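# Stack the lone carton neatly onto the carton stack

## Task

Take the single carton that is not part of any stack and set it on top of a stack of cartons, aligned with the cartons underneath, then release it.

## Robot and tools

Robot: two arms, left_arm and right_arm, each ending in a two-finger gripper. Both report poses in one scene frame. The origin sits on the table surface midway between the arms, +x points out across the table, +z points up, and left_arm is on the +y side. The names left and right are arm labels, not image sides. The gripper's fingers extend along its own +z axis and close along its own y axis. The reported end_effector_position is the point between the finger pads, roughly 1 cm short of the fingertips. Reported hand positions can be somewhat off, more so at long reach, and motions tend to stop a centimetre or more from the command, usually low.

Row format (shared by execute_actions and move): one flat list of 16 numbers covering both arms, even if only one moves. First the left_arm block: x, y, z (metres, scene frame), then qw, qx, qy, qz (orientation quaternion, w first, scene frame), then opening. Then the same 8 for right_arm. Position and quaternion are absolute targets (poses), not offsets. Opening runs from -1 (closed) to +1 (fully open, 0.094 m); it is an absolute finger setting. To keep an arm still or keep its orientation, resend the exact same pose and opening each time, taken from the last result before it was meant to stay, rather than the slightly drifted quaternion of a later result.

execute_actions(actions): actions is a list of up to 15 actions; each action is a list of up to 15 rows, each row run for one control step of 1/30 s. If an action has fewer than 15 rows, its final row is repeated to fill 15 steps. An empty list simply returns the current state and images. A target more than 0.6 m from the gripper's current position along any of that gripper's own axes makes the action refused for both arms; if the first action is malformed or fails that check, nothing in the call runs. Each control step, the command is clipped to within 70 mm and 16 degrees of the measured pose, and the arm then drives only to that clipped pose, so a far target needs several actions. When position and orientation cannot both be met, position wins.

move(target, speed, blocking): target is one 16-number row as above. Each gripper travels in a straight line toward its pose; both paths finish together, lasting between 0.5 and 10 s (longer paths are cut at 10 s). speed is the path top speed in m/s, 0.002 to 0.5, default 0.25; rotation is capped at twice that in rad/s. Openings are applied at the start. Paths do not avoid obstacles or the other arm, and the real hand can lag, stray or overshoot speed, especially with a nearly straight arm. Faster contact hits harder, and aiming further past a contact presses harder. blocking=false returns after 0.5 s while motion continues; then use wait(0) to check it, and call wait or stop before sending new rows or moves. The result adds a move: line giving the ending (done, off_target, moving, held, fault) and limits: paced means the sent pose was clipped; held means a check blocked some steps, after which the arm may surge faster. If only one arm is named in the ending, the other finished normally. Distances from each pose are also listed.

wait(seconds): 0 to 10; the arms keep their last commands and any running move continues. stop(): brakes the running move; it needs room, more at speed; fingers keep moving. zoom_image(camera, region): camera is one of cam_head_left, cam_head_right, cam_high, cam_low, cam_left_wrist, cam_right_wrist; region is [x0, y0, x1, y1] in pixels of that camera's latest image (origin top-left, each image 504x504), at most 504 by 504. finished_scene(scene): pass the current scene number to end it once the carton rests stacked and released; it cannot be undone.

Results: a state line with each gripper's position and wxyz quaternion; Hand target lines (the pose each arm is currently driven toward); Joint positions (last value is finger opening in metres); joint torques (offset, noisy, nonzero even in free air); grip_measured on the same -1..1 scale as commanded opening (each gripper may read up to about 1 mm off). Calls that ran actions list end_effector_position at some steps, with HELD marking steps where an arm's command was held back. A pose unreachable line means the clearance check altered or blocked that arm's command. FAULT lines mean an arm stopped. Camera intrinsics and world-to-camera transforms are given per camera; fixed cameras may be off by a couple of degrees and several millimetres, and wrist camera poses come from joint readings.

Joint ranges (rad), base to gripper: waist -2.618 to 3.054, shoulder 0.000 to 3.142, elbow 0.000 to 3.142, wrist pitch -1.571 to 1.571, wrist yaw -1.571 to 1.571, wrist roll -2.094 to 2.094. Elbows stop just before full extension.

Gripping: fingers move to where grip_measured equals the commanded value (except near the ends). To hold, keep commanding an opening under grip_measured; about 0.03 below is firm, smaller margins are lighter. In this task pad force is capped low, roughly 13 to 25 N per pad, so a carton can slip if grasped loosely or swung fast. The opening reached while closing sets the held force.

Cautions: nothing may leave the table, or the task fails. Avoid dropping the carton, slamming it down, knocking the stack, or pushing hard. Keep the arms from colliding or pressing on one another. Occasional disturbances may tug a held part or nudge loose items. Holding loads heats motors: MOTOR HOT warns at 75 °C, 90 °C stops that arm for 10 s, and 100 °C makes the arm go limp and drop what it holds. Smooth, efficient motions and fewer stops are preferred.

Each tool is called after ">>>" by a JSON object that holds its "method" and its "body".

## Session

>>> {"method": "execute_actions", "body": {"actions": []}}

Scene clock: 0.00 s.
left_arm: end_effector_position=(+0.6420, +0.1859, +0.2591) grip_measured=+1.000 end_effector_quat_wxyz=(+0.573, -0.346, +0.642, -0.373) | right_arm: end_effector_position=(+0.2241, -0.0533, +0.1494) grip_measured=+1.000 end_effector_quat_wxyz=(-0.012, +0.914, -0.302, +0.270)
Joint positions: left_arm=[-0.113  2.228  1.779  0.385 -0.041 -1.073  0.094] | right_arm=[ 1.215  1.897  1.668 -1.329  0.548 -1.234  0.094]
Joint velocities: left_arm=[-0.002 -0.007 -0.007 -0.022 -0.007 -0.007  0.   ] | right_arm=[ 0.007 -0.007 -0.017 -0.037  0.007  0.022  0.   ]
Joint torques (N m, as the arm reports them, + toward a larger angle): no reading
Motor temperatures (°C, as the motors report them): left_arm=[20 19 25 24 20 21] | right_arm=[19 26 22 19 20 21]
Hand target (left_arm): +0.641, +0.186, +0.270; +0.579, -0.342, +0.638, -0.375
Hand target (right_arm): +0.224, -0.054, +0.151; -0.012, +0.914, -0.302, +0.270
camera_calibration (this result's frames):
cam_left_wrist: T_world_to_cam=[[0.0507993, -0.493836, 0.86807, -0.164904], [-0.712953, -0.626604, -0.314747, 0.691746], [0.699369, -0.602904, -0.383913, -0.145307], [0, 0, 0, 1]] pos_world=[0.603182, 0.264409, 0.305088]
cam_right_wrist: T_world_to_cam=[[0.432648, 0.890107, 0.143268, -0.0731969], [0.349497, -0.312072, 0.883438, -0.18475], [0.831064, -0.332146, -0.446108, -0.0147232], [0, 0, 0, 1]] pos_world=[0.108474, 0.0026074, 0.167134]

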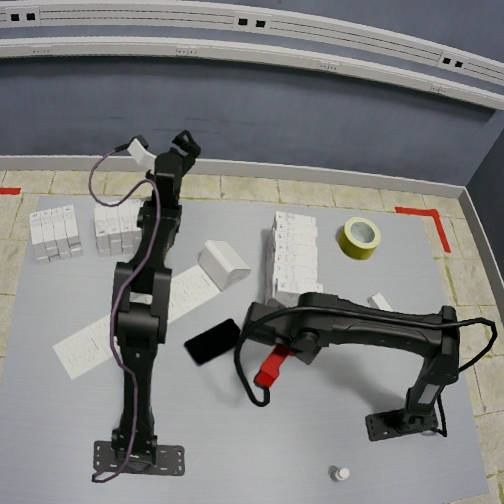

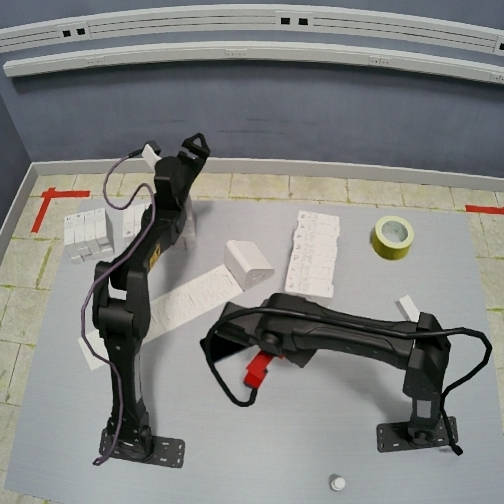

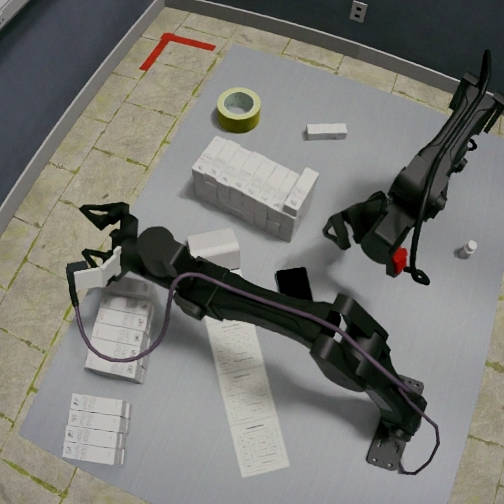

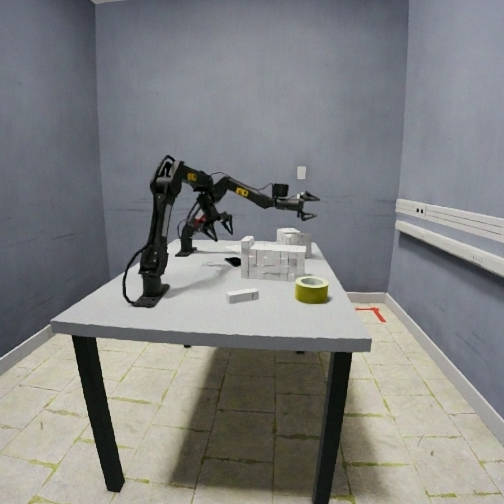

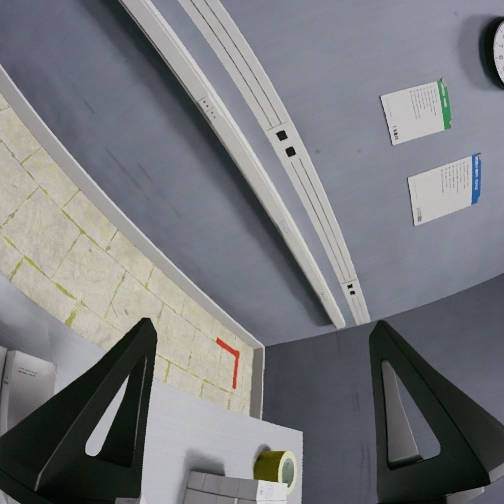

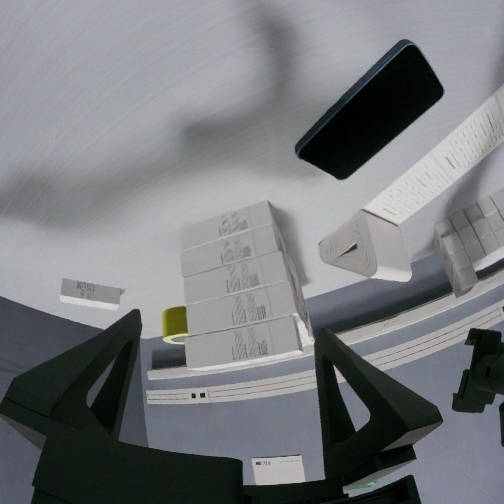

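>>> {"method": "zoom_image", "body": {"camera": "cam_high", "region": [180, 100, 360, 260]}}

>>> {"method": "zoom_image", "body": {"camera": "cam_head_right", "region": [270, 200, 440, 340]}}

>>> {"method": "zoom_image", "body": {"camera": "cam_low", "region": [210, 215, 340, 315]}}

>>> {"method": "zoom_image", "body": {"camera": "cam_head_left", "region": [250, 200, 420, 340]}}

Region (180, 100, 360, 260) of cam_high's 504x504 image, scaled by 2.800, with more detail than that image has.

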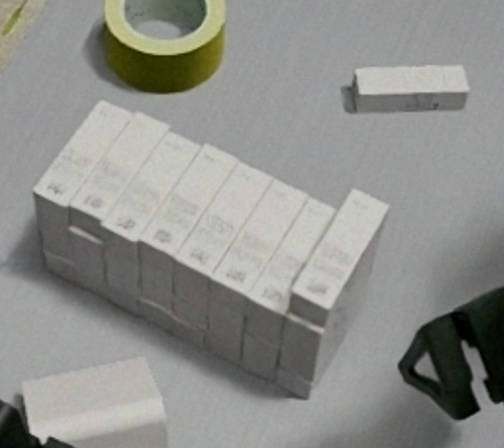

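Region (270, 200, 440, 340) of cam_head_right's 504x504 image, scaled by 2.965, with more detail than that image has; it fills the top 415 rows of this view, and the rest is white.

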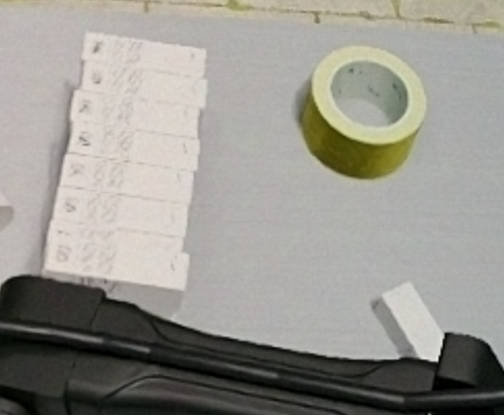

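Region (210, 215, 340, 315) of cam_low's 504x504 image, scaled by 3.877, with more detail than that image has; it fills the top 388 rows of this view, and the rest is white.

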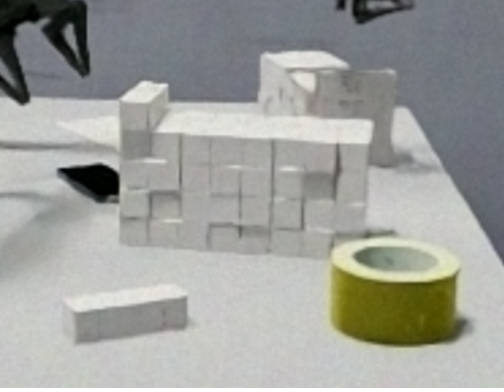

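Region (250, 200, 420, 340) of cam_head_left's 504x504 image, scaled by 2.965, with more detail than that image has; it fills the top 415 rows of this view, and the rest is white.

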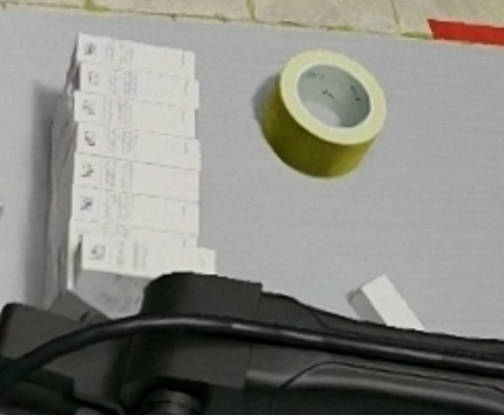

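>>> {"method": "move", "body": {"target": [0.6420, 0.1859, 0.2591, 0.573, -0.346, 0.642, -0.373, 1.0, 0.20, -0.21, 0.15, 0.065, -0.6634, 0.7433, 0.058, 0.3], "speed": 0.4}}

>>> {"method": "move", "body": {"target": [0.6420, 0.1859, 0.2591, 0.573, -0.346, 0.642, -0.373, 1.0, 0.334, -0.360, 0.07, 0.0847, -0.2376, 0.9674, 0.0208, 0.3], "speed": 0.4}}

Scene clock: 73.50 s.
left_arm: end_effector_position=(+0.6420, +0.1859, +0.2591) grip_measured=+1.000 end_effector_quat_wxyz=(+0.573, -0.346, +0.642, -0.373) | right_arm: end_effector_position=(+0.2031, -0.2098, +0.1494) grip_measured=+0.303 end_effector_quat_wxyz=(+0.051, -0.666, +0.742, +0.056)
Joint positions: left_arm=[-0.113  2.228  1.779  0.385 -0.041 -1.073  0.094] | right_arm=[ 0.596  1.341  1.179 -1.316 -0.12  -0.802  0.061]
Joint velocities: left_arm=[ 0.002 -0.012  0.017 -0.007  0.022  0.007  0.   ] | right_arm=[ 0.002 -0.007 -0.017 -0.037 -0.037 -0.022 -0.   ]
Joint torques (N m, as the arm reports them, + toward a larger angle): left_arm=[  0.03 -15.05   7.37   2.33   0.    -0.04] | right_arm=[-0.37 -5.02  5.26  0.76 -0.28  0.  ]
Motor temperatures (°C, as the motors report them): left_arm=[20 36 30 29 20 21] | right_arm=[19 32 25 19 20 21]
Hand target (left_arm): +0.642, +0.186, +0.259; +0.573, -0.346, +0.642, -0.373
Hand target (right_arm): +0.199, -0.210, +0.150; +0.055, -0.661, +0.745, +0.067
Off the commanded pose (left_arm): 0.000 m, 0 deg.
Off the commanded pose (right_arm): 0.003 m, 2 deg.
move: done
camera_calibration (this result's frames):
cam_left_wrist: T_world_to_cam=[[0.0507993, -0.493836, 0.86807, -0.164904], [-0.712953, -0.626604, -0.314747, 0.691746], [0.699369, -0.602904, -0.383913, -0.145307], [0, 0, 0, 1]] pos_world=[0.603182, 0.264409, 0.305088]
cam_right_wrist: T_world_to_cam=[[0.999099, 0.022977, 0.0356835, -0.205675], [0.00678511, -0.916435, 0.400127, -0.211204], [0.0418953, -0.399524, -0.915765, 0.167041], [0, 0, 0, 1]] pos_world=[0.199925, -0.122092, 0.244817]

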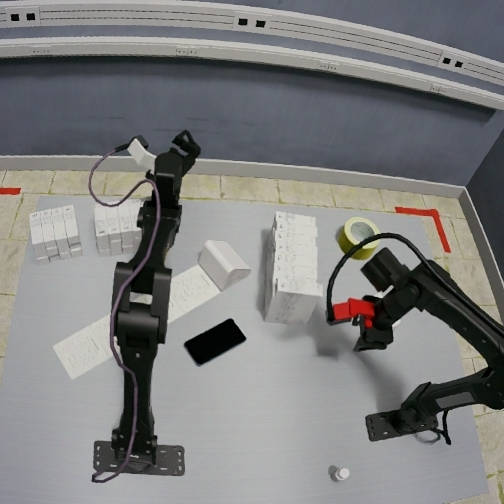

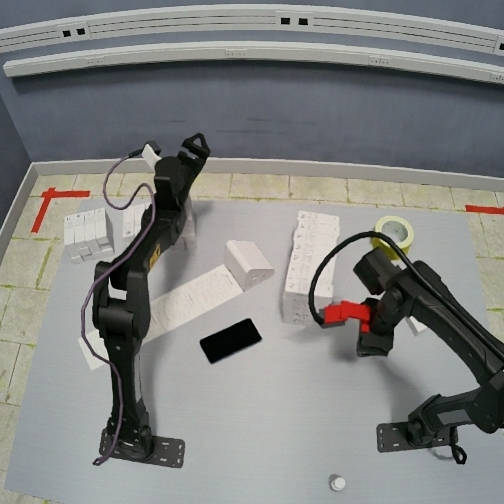

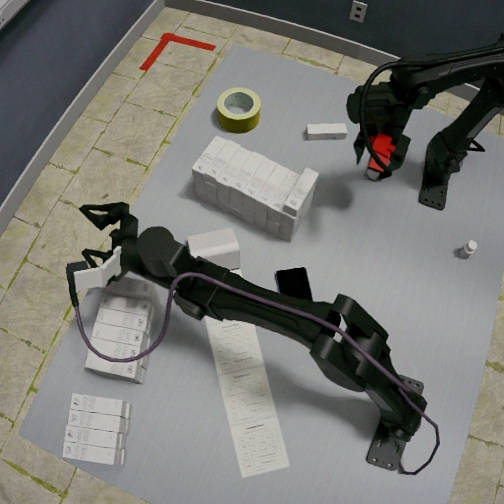

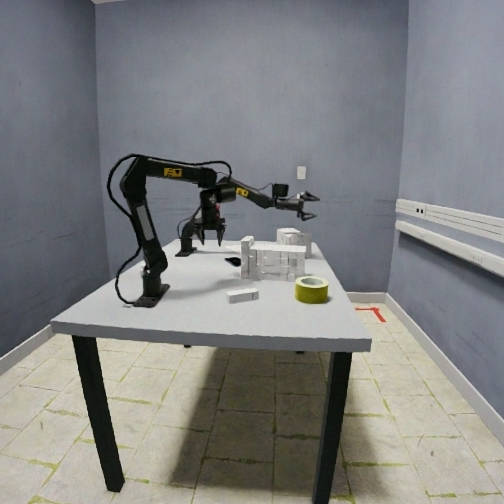

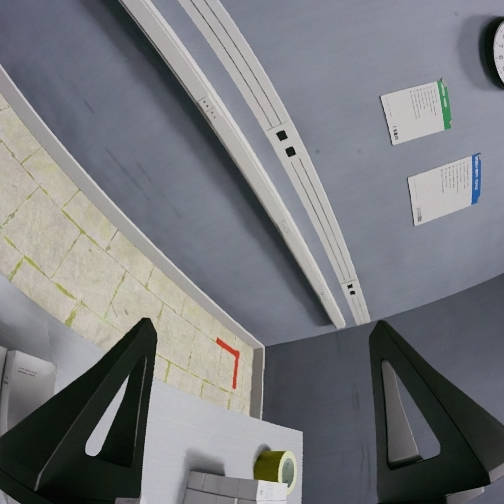

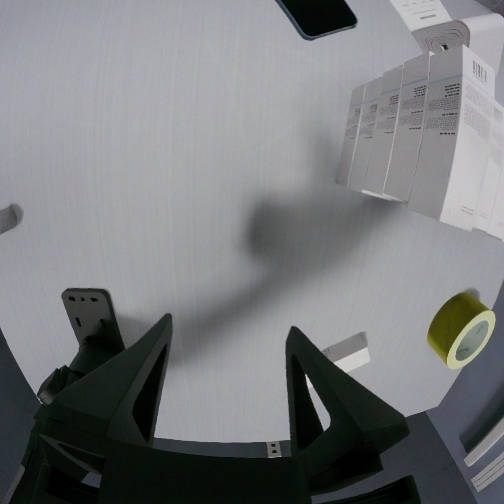

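Scene clock: 75.30 s.
left_arm: end_effector_position=(+0.6420, +0.1859, +0.2591) grip_measured=+1.000 end_effector_quat_wxyz=(+0.573, -0.346, +0.642, -0.373) | right_arm: end_effector_position=(+0.3256, -0.3540, +0.0679) grip_measured=+0.303 end_effector_quat_wxyz=(+0.074, -0.241, +0.967, +0.036)
Joint positions: left_arm=[-0.113  2.228  1.779  0.385 -0.041 -1.073  0.094] | right_arm=[-0.072  1.575  1.057 -0.928 -0.107 -0.495  0.061]
Joint velocities: left_arm=[-0.012 -0.007  0.012  0.022  0.022  0.051  0.   ] | right_arm=[-0.012 -0.007  0.002 -0.037  0.007  0.037 -0.   ]
Joint torques (N m, as the arm reports them, + toward a larger angle): left_arm=[  0.03 -15.02   7.39   2.33   0.01  -0.04] | right_arm=[-0.28 -5.05  7.27  0.93 -0.05 -0.04]
Motor temperatures (°C, as the motors report them): left_arm=[20 36 30 29 20 21] | right_arm=[19 32 25 20 20 21]
Hand target (left_arm): +0.642, +0.186, +0.259; +0.573, -0.346, +0.642, -0.373
Hand target (right_arm): +0.332, -0.355, +0.069; +0.081, -0.236, +0.968, +0.034
Off the commanded pose (left_arm): 0.000 m, 0 deg.
Off the commanded pose (right_arm): 0.011 m, 2 deg.
move: off_target (right_arm)
camera_calibration (this result's frames):
cam_left_wrist: T_world_to_cam=[[0.0507993, -0.493836, 0.86807, -0.164904], [-0.712953, -0.626604, -0.314747, 0.691746], [0.699369, -0.602904, -0.383913, -0.145307], [0, 0, 0, 1]] pos_world=[0.603182, 0.264409, 0.305088]
cam_right_wrist: T_world_to_cam=[[0.581874, -0.813059, 0.0189365, -0.480859], [-0.753174, -0.52994, 0.389733, 0.0733762], [-0.30684, -0.241038, -0.920733, 0.199612], [0, 0, 0, 1]] pos_world=[0.396314, -0.303968, 0.164298]

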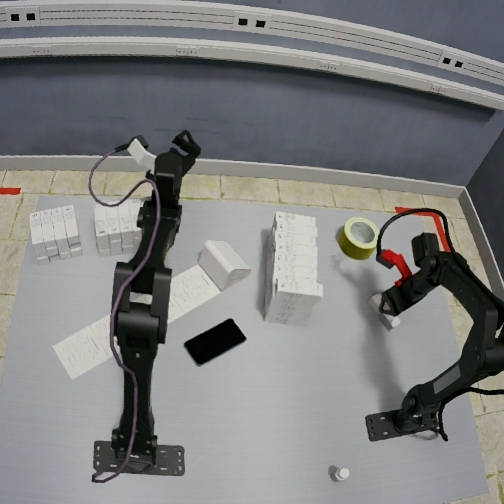

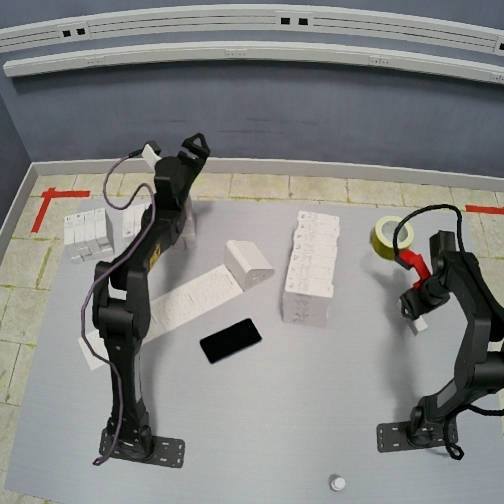

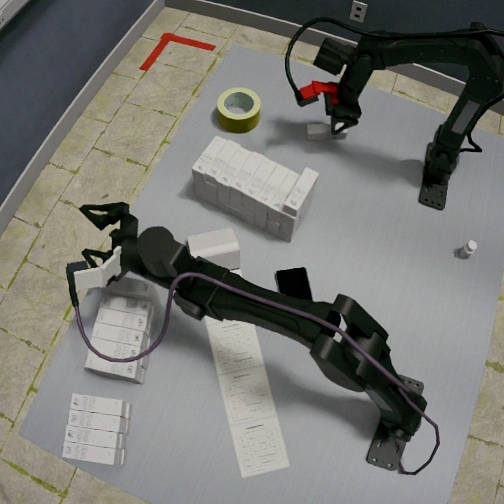

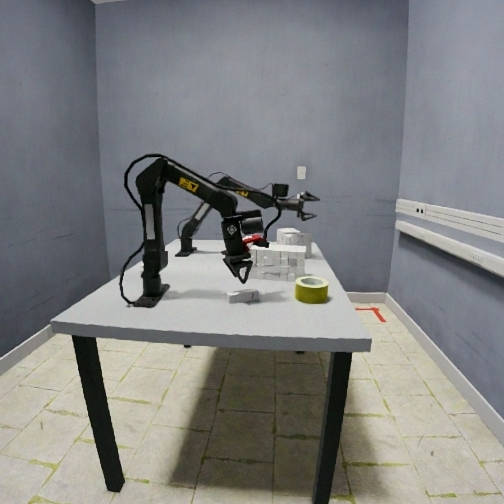

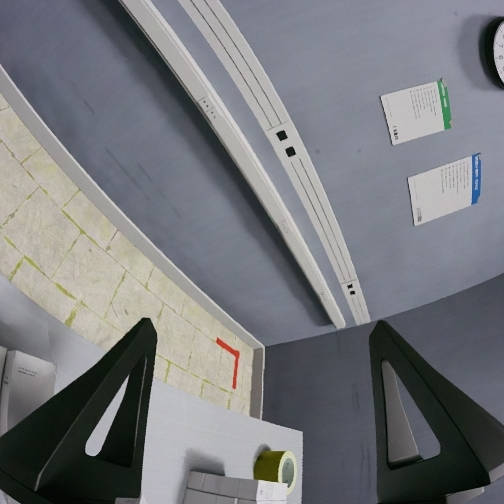

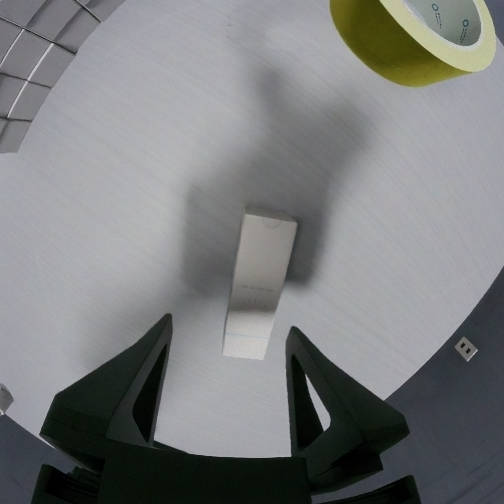

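>>> {"method": "zoom_image", "body": {"camera": "cam_right_wrist", "region": [160, 190, 340, 370]}}

Region (160, 190, 340, 370) of cam_right_wrist's 504x504 image, scaled by 2.800, with more detail than that image has.

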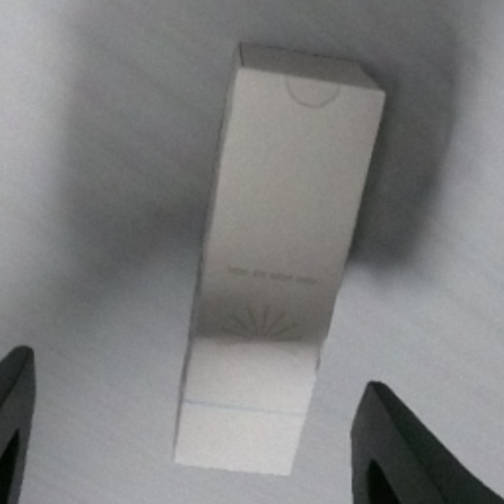

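>>> {"method": "move", "body": {"target": [0.36, 0.22, 0.30, 0.573, -0.346, 0.642, -0.373, 1.0, 0.330, -0.371, 0.009, 0.0849, -0.2283, 0.9697, 0.0200, 0.4], "speed": 0.3}}

>>> {"method": "zoom_image", "body": {"camera": "cam_low", "region": [210, 255, 280, 315]}}

Scene clock: 106.27 s.
left_arm: end_effector_position=(+0.3644, +0.2217, +0.3142) grip_measured=+1.000 end_effector_quat_wxyz=(+0.582, -0.341, +0.633, -0.379) | right_arm: end_effector_position=(+0.3317, -0.3681, +0.0150) grip_measured=+0.397 end_effector_quat_wxyz=(+0.091, -0.229, +0.969, +0.021)
Joint positions: left_arm=[-0.106  1.087  0.731  0.321 -0.033 -1.073  0.094] | right_arm=[-0.109  1.645  0.897 -0.66  -0.091 -0.508  0.066]
Joint velocities: left_arm=[ 0.022 -0.002 -0.012  0.022 -0.051  0.022  0.   ] | right_arm=[-0.007  0.007 -0.002 -0.007 -0.007 -0.022 -0.001]
Joint torques (N m, as the arm reports them, + toward a larger angle): left_arm=[ 0.62 -4.51  5.51  2.16  0.09 -0.03] | right_arm=[-0.54 -5.36  4.99  0.99 -0.05 -0.08]
Motor temperatures (°C, as the motors report them): left_arm=[20 36 29 30 20 21] | right_arm=[19 29 25 20 20 21]
Hand target (left_arm): +0.361, +0.224, +0.303; +0.573, -0.346, +0.642, -0.373
Hand target (right_arm): +0.329, -0.371, +0.009; +0.085, -0.228, +0.970, +0.021
Off the commanded pose (left_arm): 0.015 m, 2 deg.
Off the commanded pose (right_arm): 0.007 m, 1 deg.
move: off_target (left_arm)
camera_calibration (this result's frames):
cam_left_wrist: T_world_to_cam=[[0.0256224, -0.490521, 0.871053, -0.173378], [-0.703883, -0.627579, -0.332707, 0.536163], [0.709854, -0.604594, -0.361349, 0.0810645], [0, 0, 0, 1]] pos_world=[0.324295, 0.30045, 0.3587]
cam_right_wrist: T_world_to_cam=[[0.558029, -0.82788, 0.0567269, -0.492953], [-0.782247, -0.501992, 0.368909, 0.111347], [-0.276936, -0.250236, -0.927733, 0.136146], [0, 0, 0, 1]] pos_world=[0.399886, -0.318142, 0.113194]

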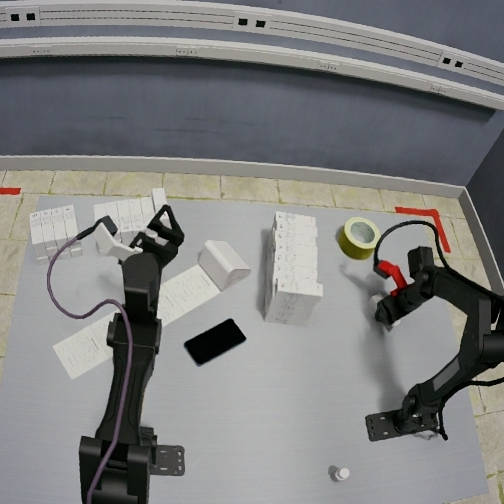

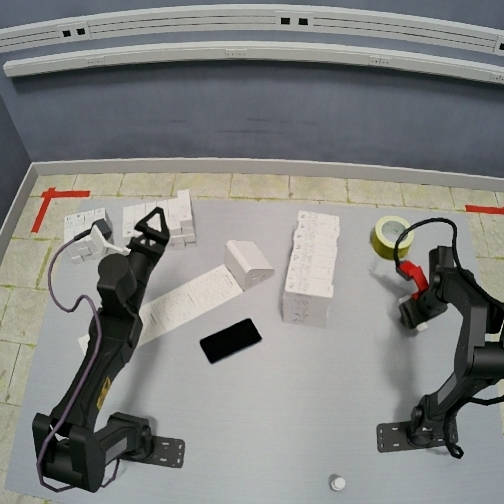

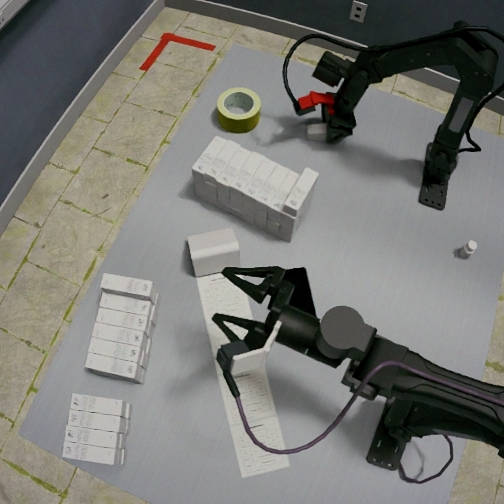

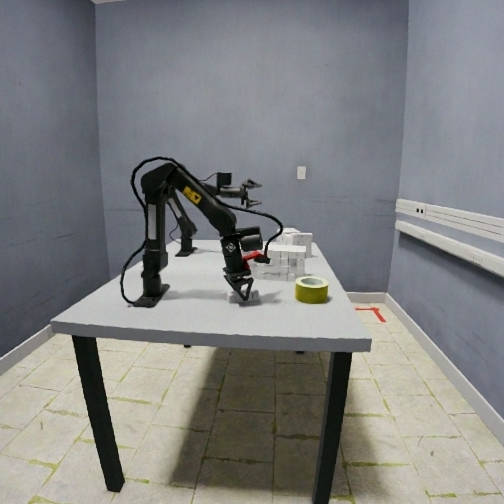

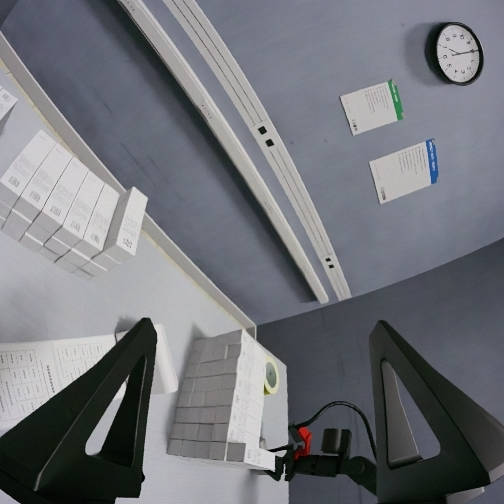

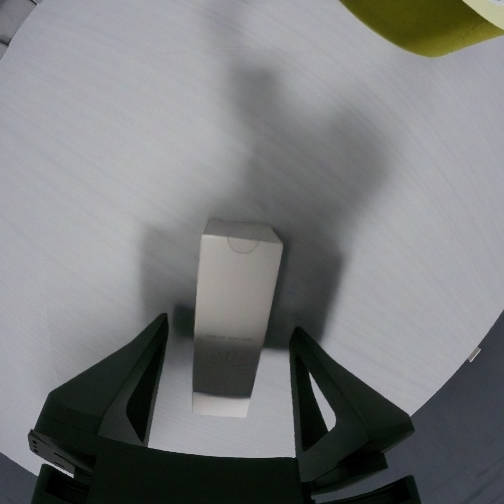

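Region (210, 255, 280, 315) of cam_low's 504x504 image, scaled by 7.200, with more detail than that image has; it fills the top 432 rows of this view, and the rest is white.

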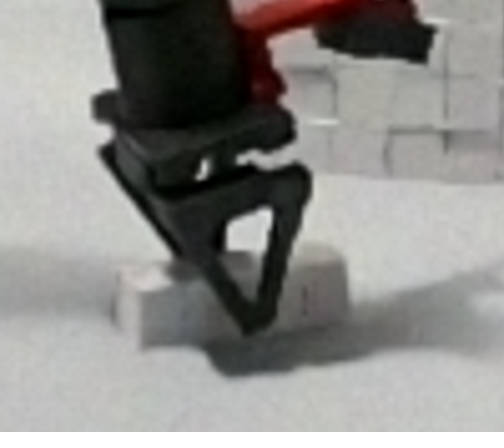

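>>> {"method": "execute_actions", "body": {"actions": [[[0.3644, 0.2217, 0.3142, 0.582, -0.341, 0.633, -0.379, 1.0, 0.330, -0.370, 0.008, 0.0849, -0.2283, 0.9697, 0.0200, 0.2],[0.3644, 0.2217, 0.3142, 0.582, -0.341, 0.633, -0.379, 1.0, 0.330, -0.370, 0.007, 0.0849, -0.2283, 0.9697, 0.0200, 0.1],[0.3644, 0.2217, 0.3142, 0.582, -0.341, 0.633, -0.379, 1.0, 0.330, -0.370, 0.006, 0.0849, -0.2283, 0.9697, 0.0200, 0.0],[0.3644, 0.2217, 0.3142, 0.582, -0.341, 0.633, -0.379, 1.0, 0.330, -0.370, 0.0055, 0.0849, -0.2283, 0.9697, 0.0200, -0.1],[0.3644, 0.2217, 0.3142, 0.582, -0.341, 0.633, -0.379, 1.0, 0.330, -0.370, 0.0055, 0.0849, -0.2283, 0.9697, 0.0200, -0.15],[0.3644, 0.2217, 0.3142, 0.582, -0.341, 0.633, -0.379, 1.0, 0.330, -0.370, 0.0055, 0.0849, -0.2283, 0.9697, 0.0200, -0.2]],[[0.3644, 0.2217, 0.3142, 0.582, -0.341, 0.633, -0.379, 1.0, 0.330, -0.370, 0.0055, 0.0849, -0.2283, 0.9697, 0.0200, -0.25],[0.3644, 0.2217, 0.3142, 0.582, -0.341, 0.633, -0.379, 1.0, 0.330, -0.370, 0.0055, 0.0849, -0.2283, 0.9697, 0.0200, -0.28],[0.3644, 0.2217, 0.3142, 0.582, -0.341, 0.633, -0.379, 1.0, 0.330, -0.370, 0.0055, 0.0849, -0.2283, 0.9697, 0.0200, -0.31],[0.3644, 0.2217, 0.3142, 0.582, -0.341, 0.633, -0.379, 1.0, 0.330, -0.370, 0.0055, 0.0849, -0.2283, 0.9697, 0.0200, -0.33],[0.3644, 0.2217, 0.3142, 0.582, -0.341, 0.633, -0.379, 1.0, 0.330, -0.370, 0.0055, 0.0849, -0.2283, 0.9697, 0.0200, -0.35],[0.3644, 0.2217, 0.3142, 0.582, -0.341, 0.633, -0.379, 1.0, 0.330, -0.370, 0.0055, 0.0849, -0.2283, 0.9697, 0.0200, -0.37],[0.3644, 0.2217, 0.3142, 0.582, -0.341, 0.633, -0.379, 1.0, 0.330, -0.370, 0.0055, 0.0849, -0.2283, 0.9697, 0.0200, -0.39],[0.3644, 0.2217, 0.3142, 0.582, -0.341, 0.633, -0.379, 1.0, 0.330, -0.370, 0.0055, 0.0849, -0.2283, 0.9697, 0.0200, -0.41],[0.3644, 0.2217, 0.3142, 0.582, -0.341, 0.633, -0.379, 1.0, 0.330, -0.370, 0.0055, 0.0849, -0.2283, 0.9697, 0.0200, -0.43]]]}}

Scene clock: 122.90 s.
left_arm: end_effector_position=(+0.3644, +0.2217, +0.3139) grip_measured=+1.000 end_effector_quat_wxyz=(+0.581, -0.342, +0.634, -0.379) | right_arm: end_effector_position=(+0.3339, -0.3685, +0.0129) grip_measured=-0.335 end_effector_quat_wxyz=(+0.093, -0.229, +0.969, +0.020)
Joint positions: left_arm=[-0.106  1.087  0.731  0.32  -0.033 -1.073  0.094] | right_arm=[-0.109  1.654  0.897 -0.647 -0.089 -0.508  0.031]
Joint velocities: left_arm=[-0.002 -0.012 -0.007 -0.022 -0.022  0.007  0.   ] | right_arm=[ 0.012  0.007 -0.007 -0.066  0.022  0.022 -0.001]
Joint torques (N m, as the arm reports them, + toward a larger angle): left_arm=[ 0.03 -3.43  7.41  2.34  0.01 -0.02] | right_arm=[-0.27 -5.21  4.72  1.05  0.   -0.08]
Motor temperatures (°C, as the motors report them): left_arm=[20 30 28 30 20 21] | right_arm=[19 29 25 20 20 21]
Hand target (left_arm): +0.364, +0.222, +0.314; +0.582, -0.341, +0.633, -0.379
Hand target (right_arm): +0.330, -0.370, +0.006; +0.085, -0.228, +0.970, +0.020
Off the commanded pose (left_arm): 0.000 m, 0 deg.
Off the commanded pose (right_arm): 0.008 m, 1 deg.
Step readings (end_effector_position; steps 1 to 15: 1st action; 16 to 30: 2nd action):
0: left_arm (+0.3644, +0.2217, +0.3139) | right_arm (+0.3318, -0.3681, +0.0150)
1: left_arm (+0.3644, +0.2217, +0.3139) | right_arm (+0.3318, -0.3682, +0.0150)
2: left_arm (+0.3644, +0.2217, +0.3139) | right_arm (+0.3320, -0.3682, +0.0150)
4: left_arm (+0.3644, +0.2217, +0.3139) | right_arm (+0.3329, -0.3684, +0.0149)
8: left_arm (+0.3644, +0.2217, +0.3139) | right_arm (+0.3336, -0.3685, +0.0131)
15: left_arm (+0.3644, +0.2217, +0.3139) | right_arm (+0.3337, -0.3685, +0.0128)
16: left_arm (+0.3644, +0.2217, +0.3139) | right_arm (+0.3337, -0.3685, +0.0128)
17: left_arm (+0.3644, +0.2217, +0.3139) | right_arm (+0.3337, -0.3685, +0.0128)
19: left_arm (+0.3644, +0.2217, +0.3139) | right_arm (+0.3338, -0.3685, +0.0129)
23: left_arm (+0.3644, +0.2217, +0.3139) | right_arm (+0.3339, -0.3685, +0.0129)
30: end_effector_position above
camera_calibration (this result's frames):
cam_left_wrist: T_world_to_cam=[[0.0266125, -0.490637, 0.870958, -0.173435], [-0.70426, -0.627535, -0.33199, 0.535965], [0.709443, -0.604546, -0.362236, 0.0813876], [0, 0, 0, 1]] pos_world=[0.324335, 0.300445, 0.358472]
cam_right_wrist: T_world_to_cam=[[0.55755, -0.827935, 0.060514, -0.494342], [-0.783772, -0.500983, 0.367039, 0.11451], [-0.273567, -0.252072, -0.928235, 0.132919], [0, 0, 0, 1]] pos_world=[0.401733, -0.31841, 0.111265]

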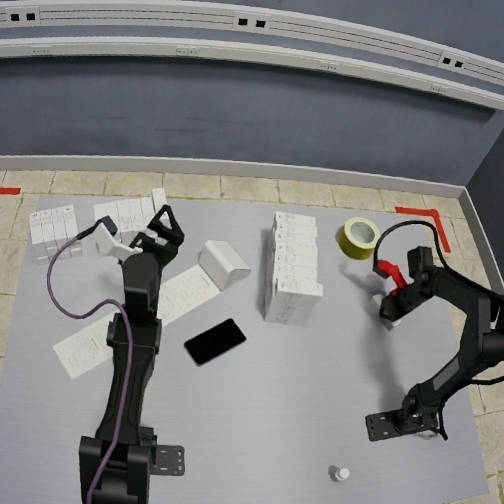

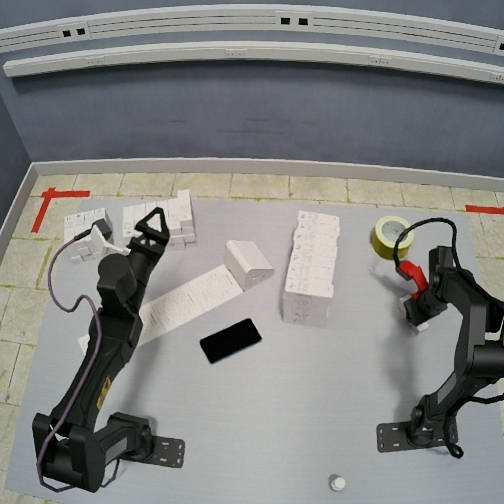

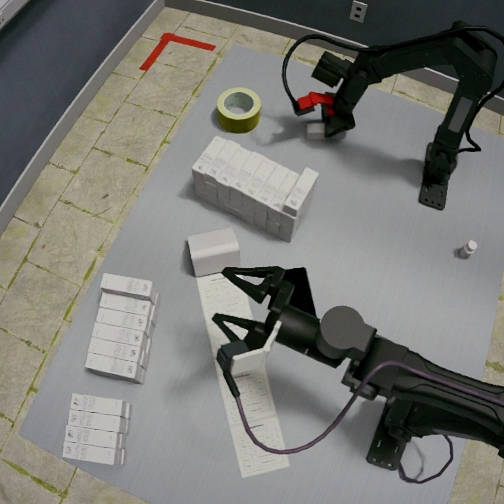

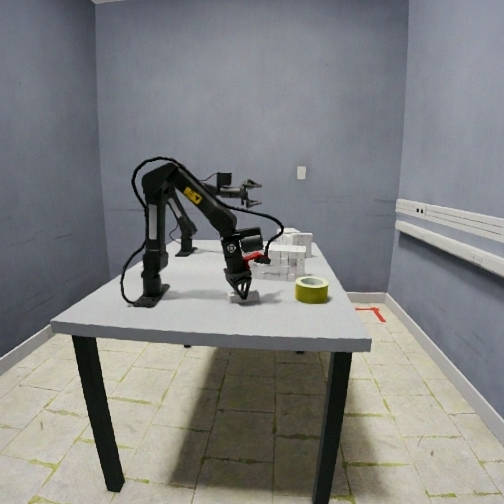

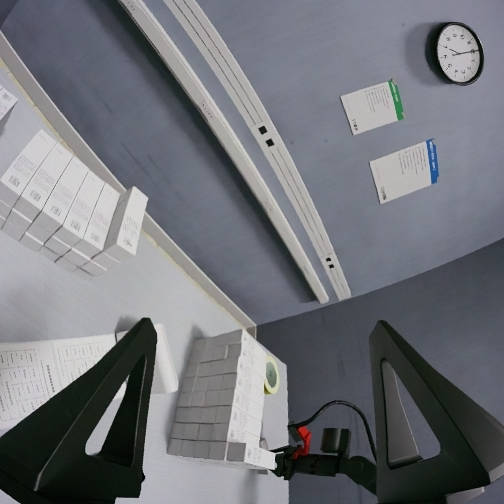

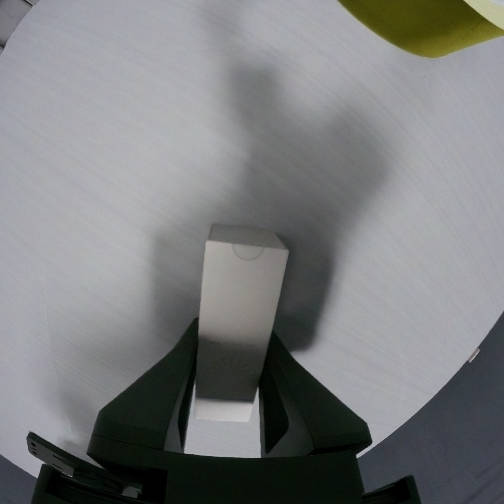

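>>> {"method": "move", "body": {"target": [0.3644, 0.2217, 0.3142, 0.582, -0.341, 0.633, -0.379, 1.0, 0.366, -0.24, 0.17, 0.0709, -0.6629, 0.7427, 0.0633, -0.43], "speed": 0.3}}

Scene clock: 134.80 s.
left_arm: end_effector_position=(+0.3644, +0.2217, +0.3139) grip_measured=+1.000 end_effector_quat_wxyz=(+0.581, -0.342, +0.634, -0.379) | right_arm: end_effector_position=(+0.3698, -0.2463, +0.1664) grip_measured=-0.335 end_effector_quat_wxyz=(+0.066, -0.660, +0.747, +0.047)
Joint positions: left_arm=[-0.106  1.087  0.731  0.32  -0.033 -1.073  0.094] | right_arm=[ 0.219  1.845  1.763 -1.41  -0.142 -1.165  0.031]
Joint velocities: left_arm=[ 0.002 -0.007 -0.012 -0.095  0.022 -0.051  0.   ] | right_arm=[ 0.012 -0.007 -0.012 -0.066 -0.037 -0.037 -0.002]
Joint torques (N m, as the arm reports them, + toward a larger angle): left_arm=[ 0.03 -3.42  7.38  2.35  0.01 -0.03] | right_arm=[ 0.34 -7.31  8.08  0.47 -0.29 -0.04]
Motor temperatures (°C, as the motors report them): left_arm=[20 28 29 30 20 21] | right_arm=[19 29 25 20 20 21]
Hand target (left_arm): +0.364, +0.222, +0.314; +0.582, -0.341, +0.633, -0.379
Hand target (right_arm): +0.369, -0.241, +0.169; +0.068, -0.664, +0.743, +0.057
Off the commanded pose (left_arm): 0.000 m, 0 deg.
Off the commanded pose (right_arm): 0.008 m, 2 deg.
move: done
camera_calibration (this result's frames):
cam_left_wrist: T_world_to_cam=[[0.0266125, -0.490637, 0.870958, -0.173435], [-0.70426, -0.627535, -0.33199, 0.535965], [0.709443, -0.604546, -0.362236, 0.0813876], [0, 0, 0, 1]] pos_world=[0.324335, 0.300445, 0.358472]
cam_right_wrist: T_world_to_cam=[[0.997605, 0.0063672, 0.0688705, -0.381096], [-0.0213827, -0.91858, 0.394657, -0.241786], [0.0657759, -0.395185, -0.916244, 0.153365], [0, 0, 0, 1]] pos_world=[0.364925, -0.159066, 0.262189]

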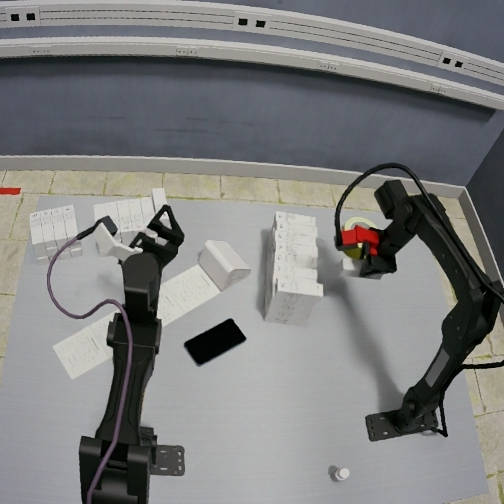

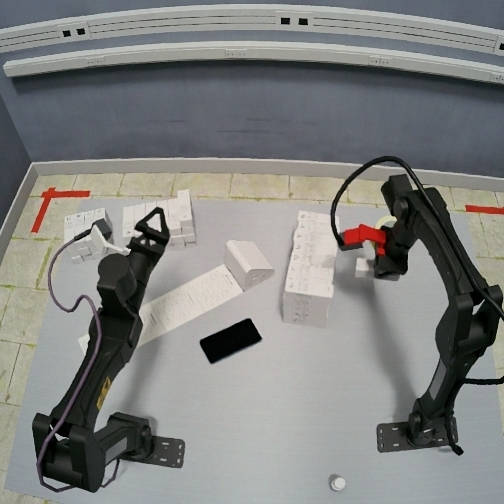

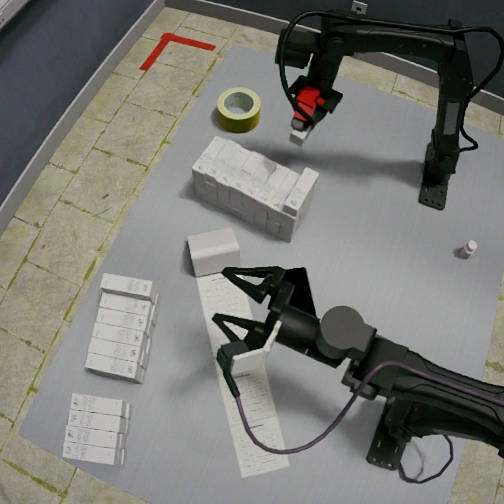

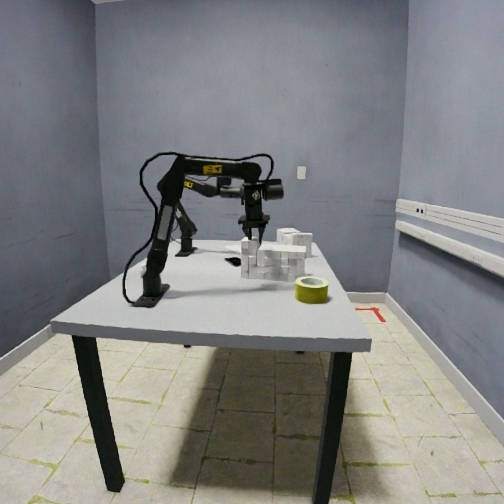

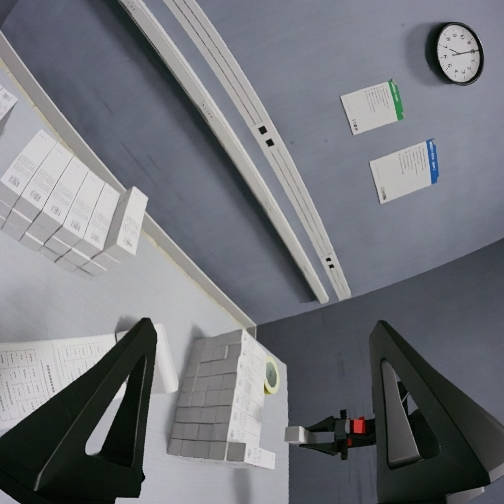

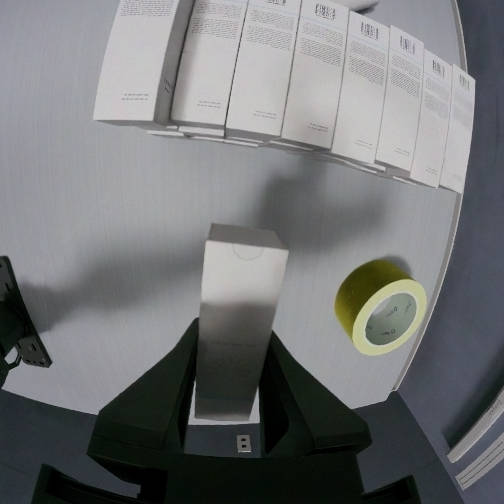

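>>> {"method": "move", "body": {"target": [0.3644, 0.2217, 0.3142, 0.582, -0.341, 0.633, -0.379, 1.0, 0.388, -0.099, 0.160, 0.0709, -0.6629, 0.7427, 0.0633, -0.43], "speed": 0.18}}

>>> {"method": "zoom_image", "body": {"camera": "cam_right_wrist", "region": [150, 160, 340, 350]}}

Scene clock: 153.27 s.
left_arm: end_effector_position=(+0.3644, +0.2217, +0.3139) grip_measured=+1.000 end_effector_quat_wxyz=(+0.581, -0.342, +0.634, -0.379) | right_arm: end_effector_position=(+0.3862, -0.0992, +0.1568) grip_measured=-0.335 end_effector_quat_wxyz=(+0.072, -0.667, +0.740, +0.056)
Joint positions: left_arm=[-0.106  1.087  0.731  0.32  -0.033 -1.073  0.094] | right_arm=[ 0.539  2.182  2.21  -1.47  -0.13  -0.861  0.031]
Joint velocities: left_arm=[-0.017 -0.007  0.002 -0.022  0.022 -0.022  0.   ] | right_arm=[ 0.002  0.002  0.007 -0.066 -0.007 -0.066  0.   ]
Joint torques (N m, as the arm reports them, + toward a larger angle): left_arm=[ 0.01 -3.42  7.39  2.35  0.   -0.03] | right_arm=[ -0.1  -10.     8.04   0.73  -0.09   0.03]
Motor temperatures (°C, as the motors report them): left_arm=[20 26 29 31 20 21] | right_arm=[19 30 26 20 20 21]
Hand target (left_arm): +0.364, +0.222, +0.314; +0.582, -0.341, +0.633, -0.379
Hand target (right_arm): +0.387, -0.100, +0.159; +0.071, -0.663, +0.743, +0.057
Off the commanded pose (left_arm): 0.000 m, 0 deg.
Off the commanded pose (right_arm): 0.004 m, 1 deg.
move: done
camera_calibration (this result's frames):
cam_left_wrist: T_world_to_cam=[[0.0266125, -0.490637, 0.870958, -0.173435], [-0.70426, -0.627535, -0.33199, 0.535965], [0.709443, -0.604546, -0.362236, 0.0813876], [0, 0, 0, 1]] pos_world=[0.324335, 0.300445, 0.358472]
cam_right_wrist: T_world_to_cam=[[0.99734, 0.0241023, 0.0687916, -0.395834], [-0.00344239, -0.927123, 0.374741, -0.107191], [0.0728104, -0.373981, -0.924574, 0.202342], [0, 0, 0, 1]] pos_world=[0.37968, -0.0141667, 0.25448]

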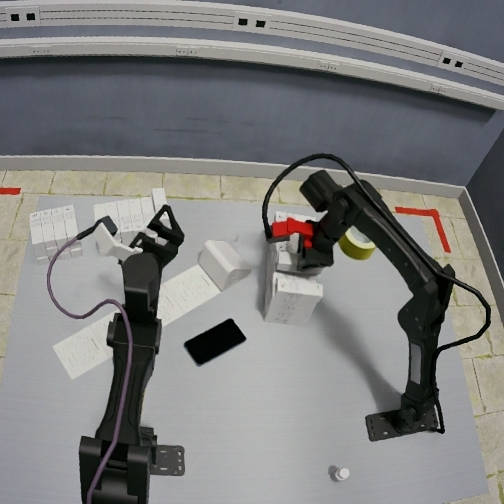

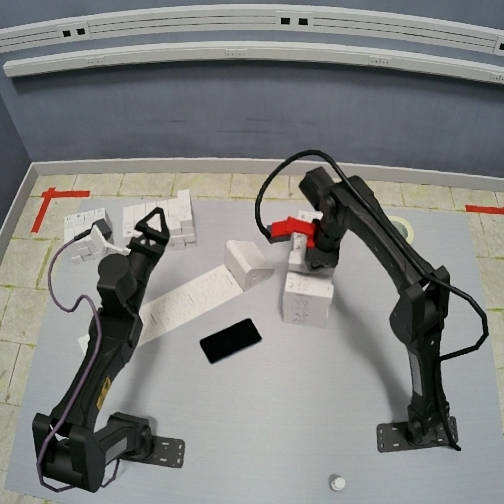

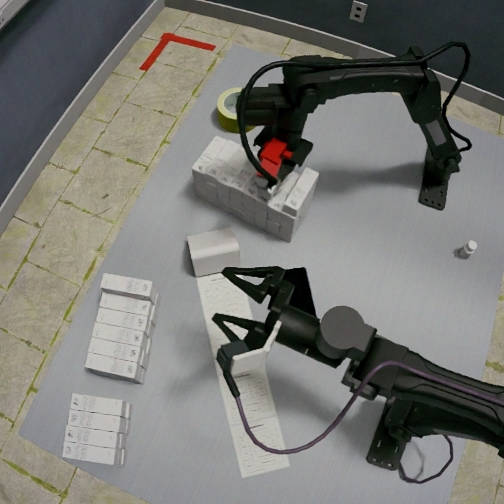

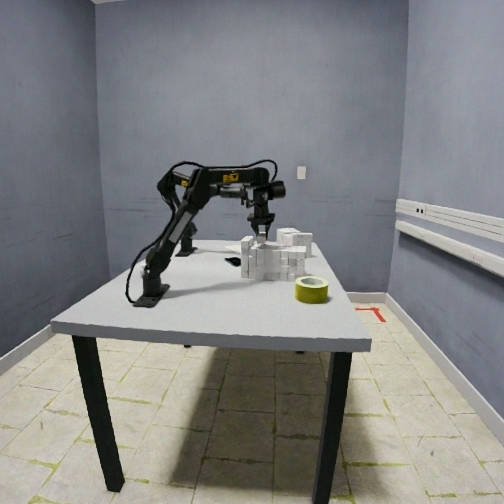

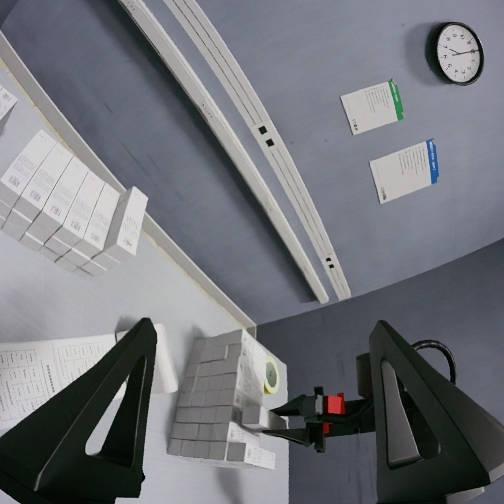

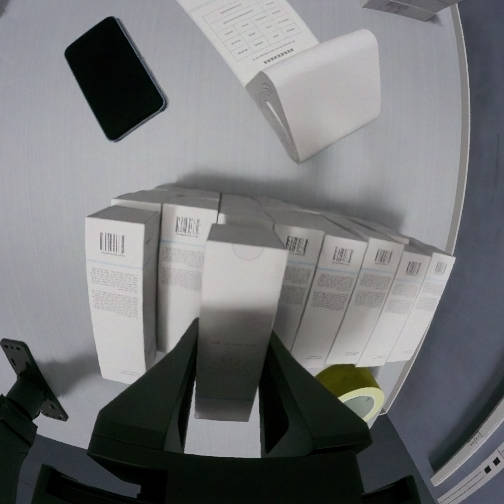

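Region (150, 160, 340, 350) of cam_right_wrist's 504x504 image, scaled by 2.653, with more detail than that image has.

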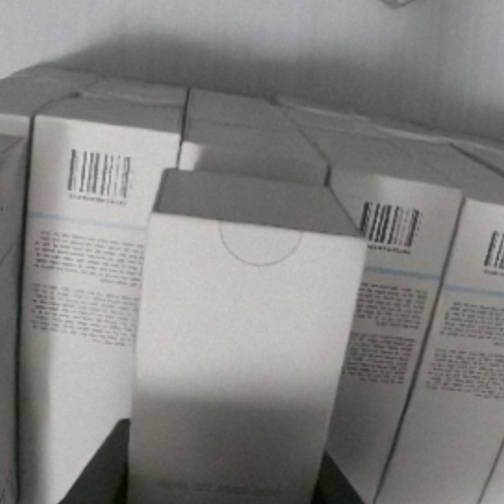

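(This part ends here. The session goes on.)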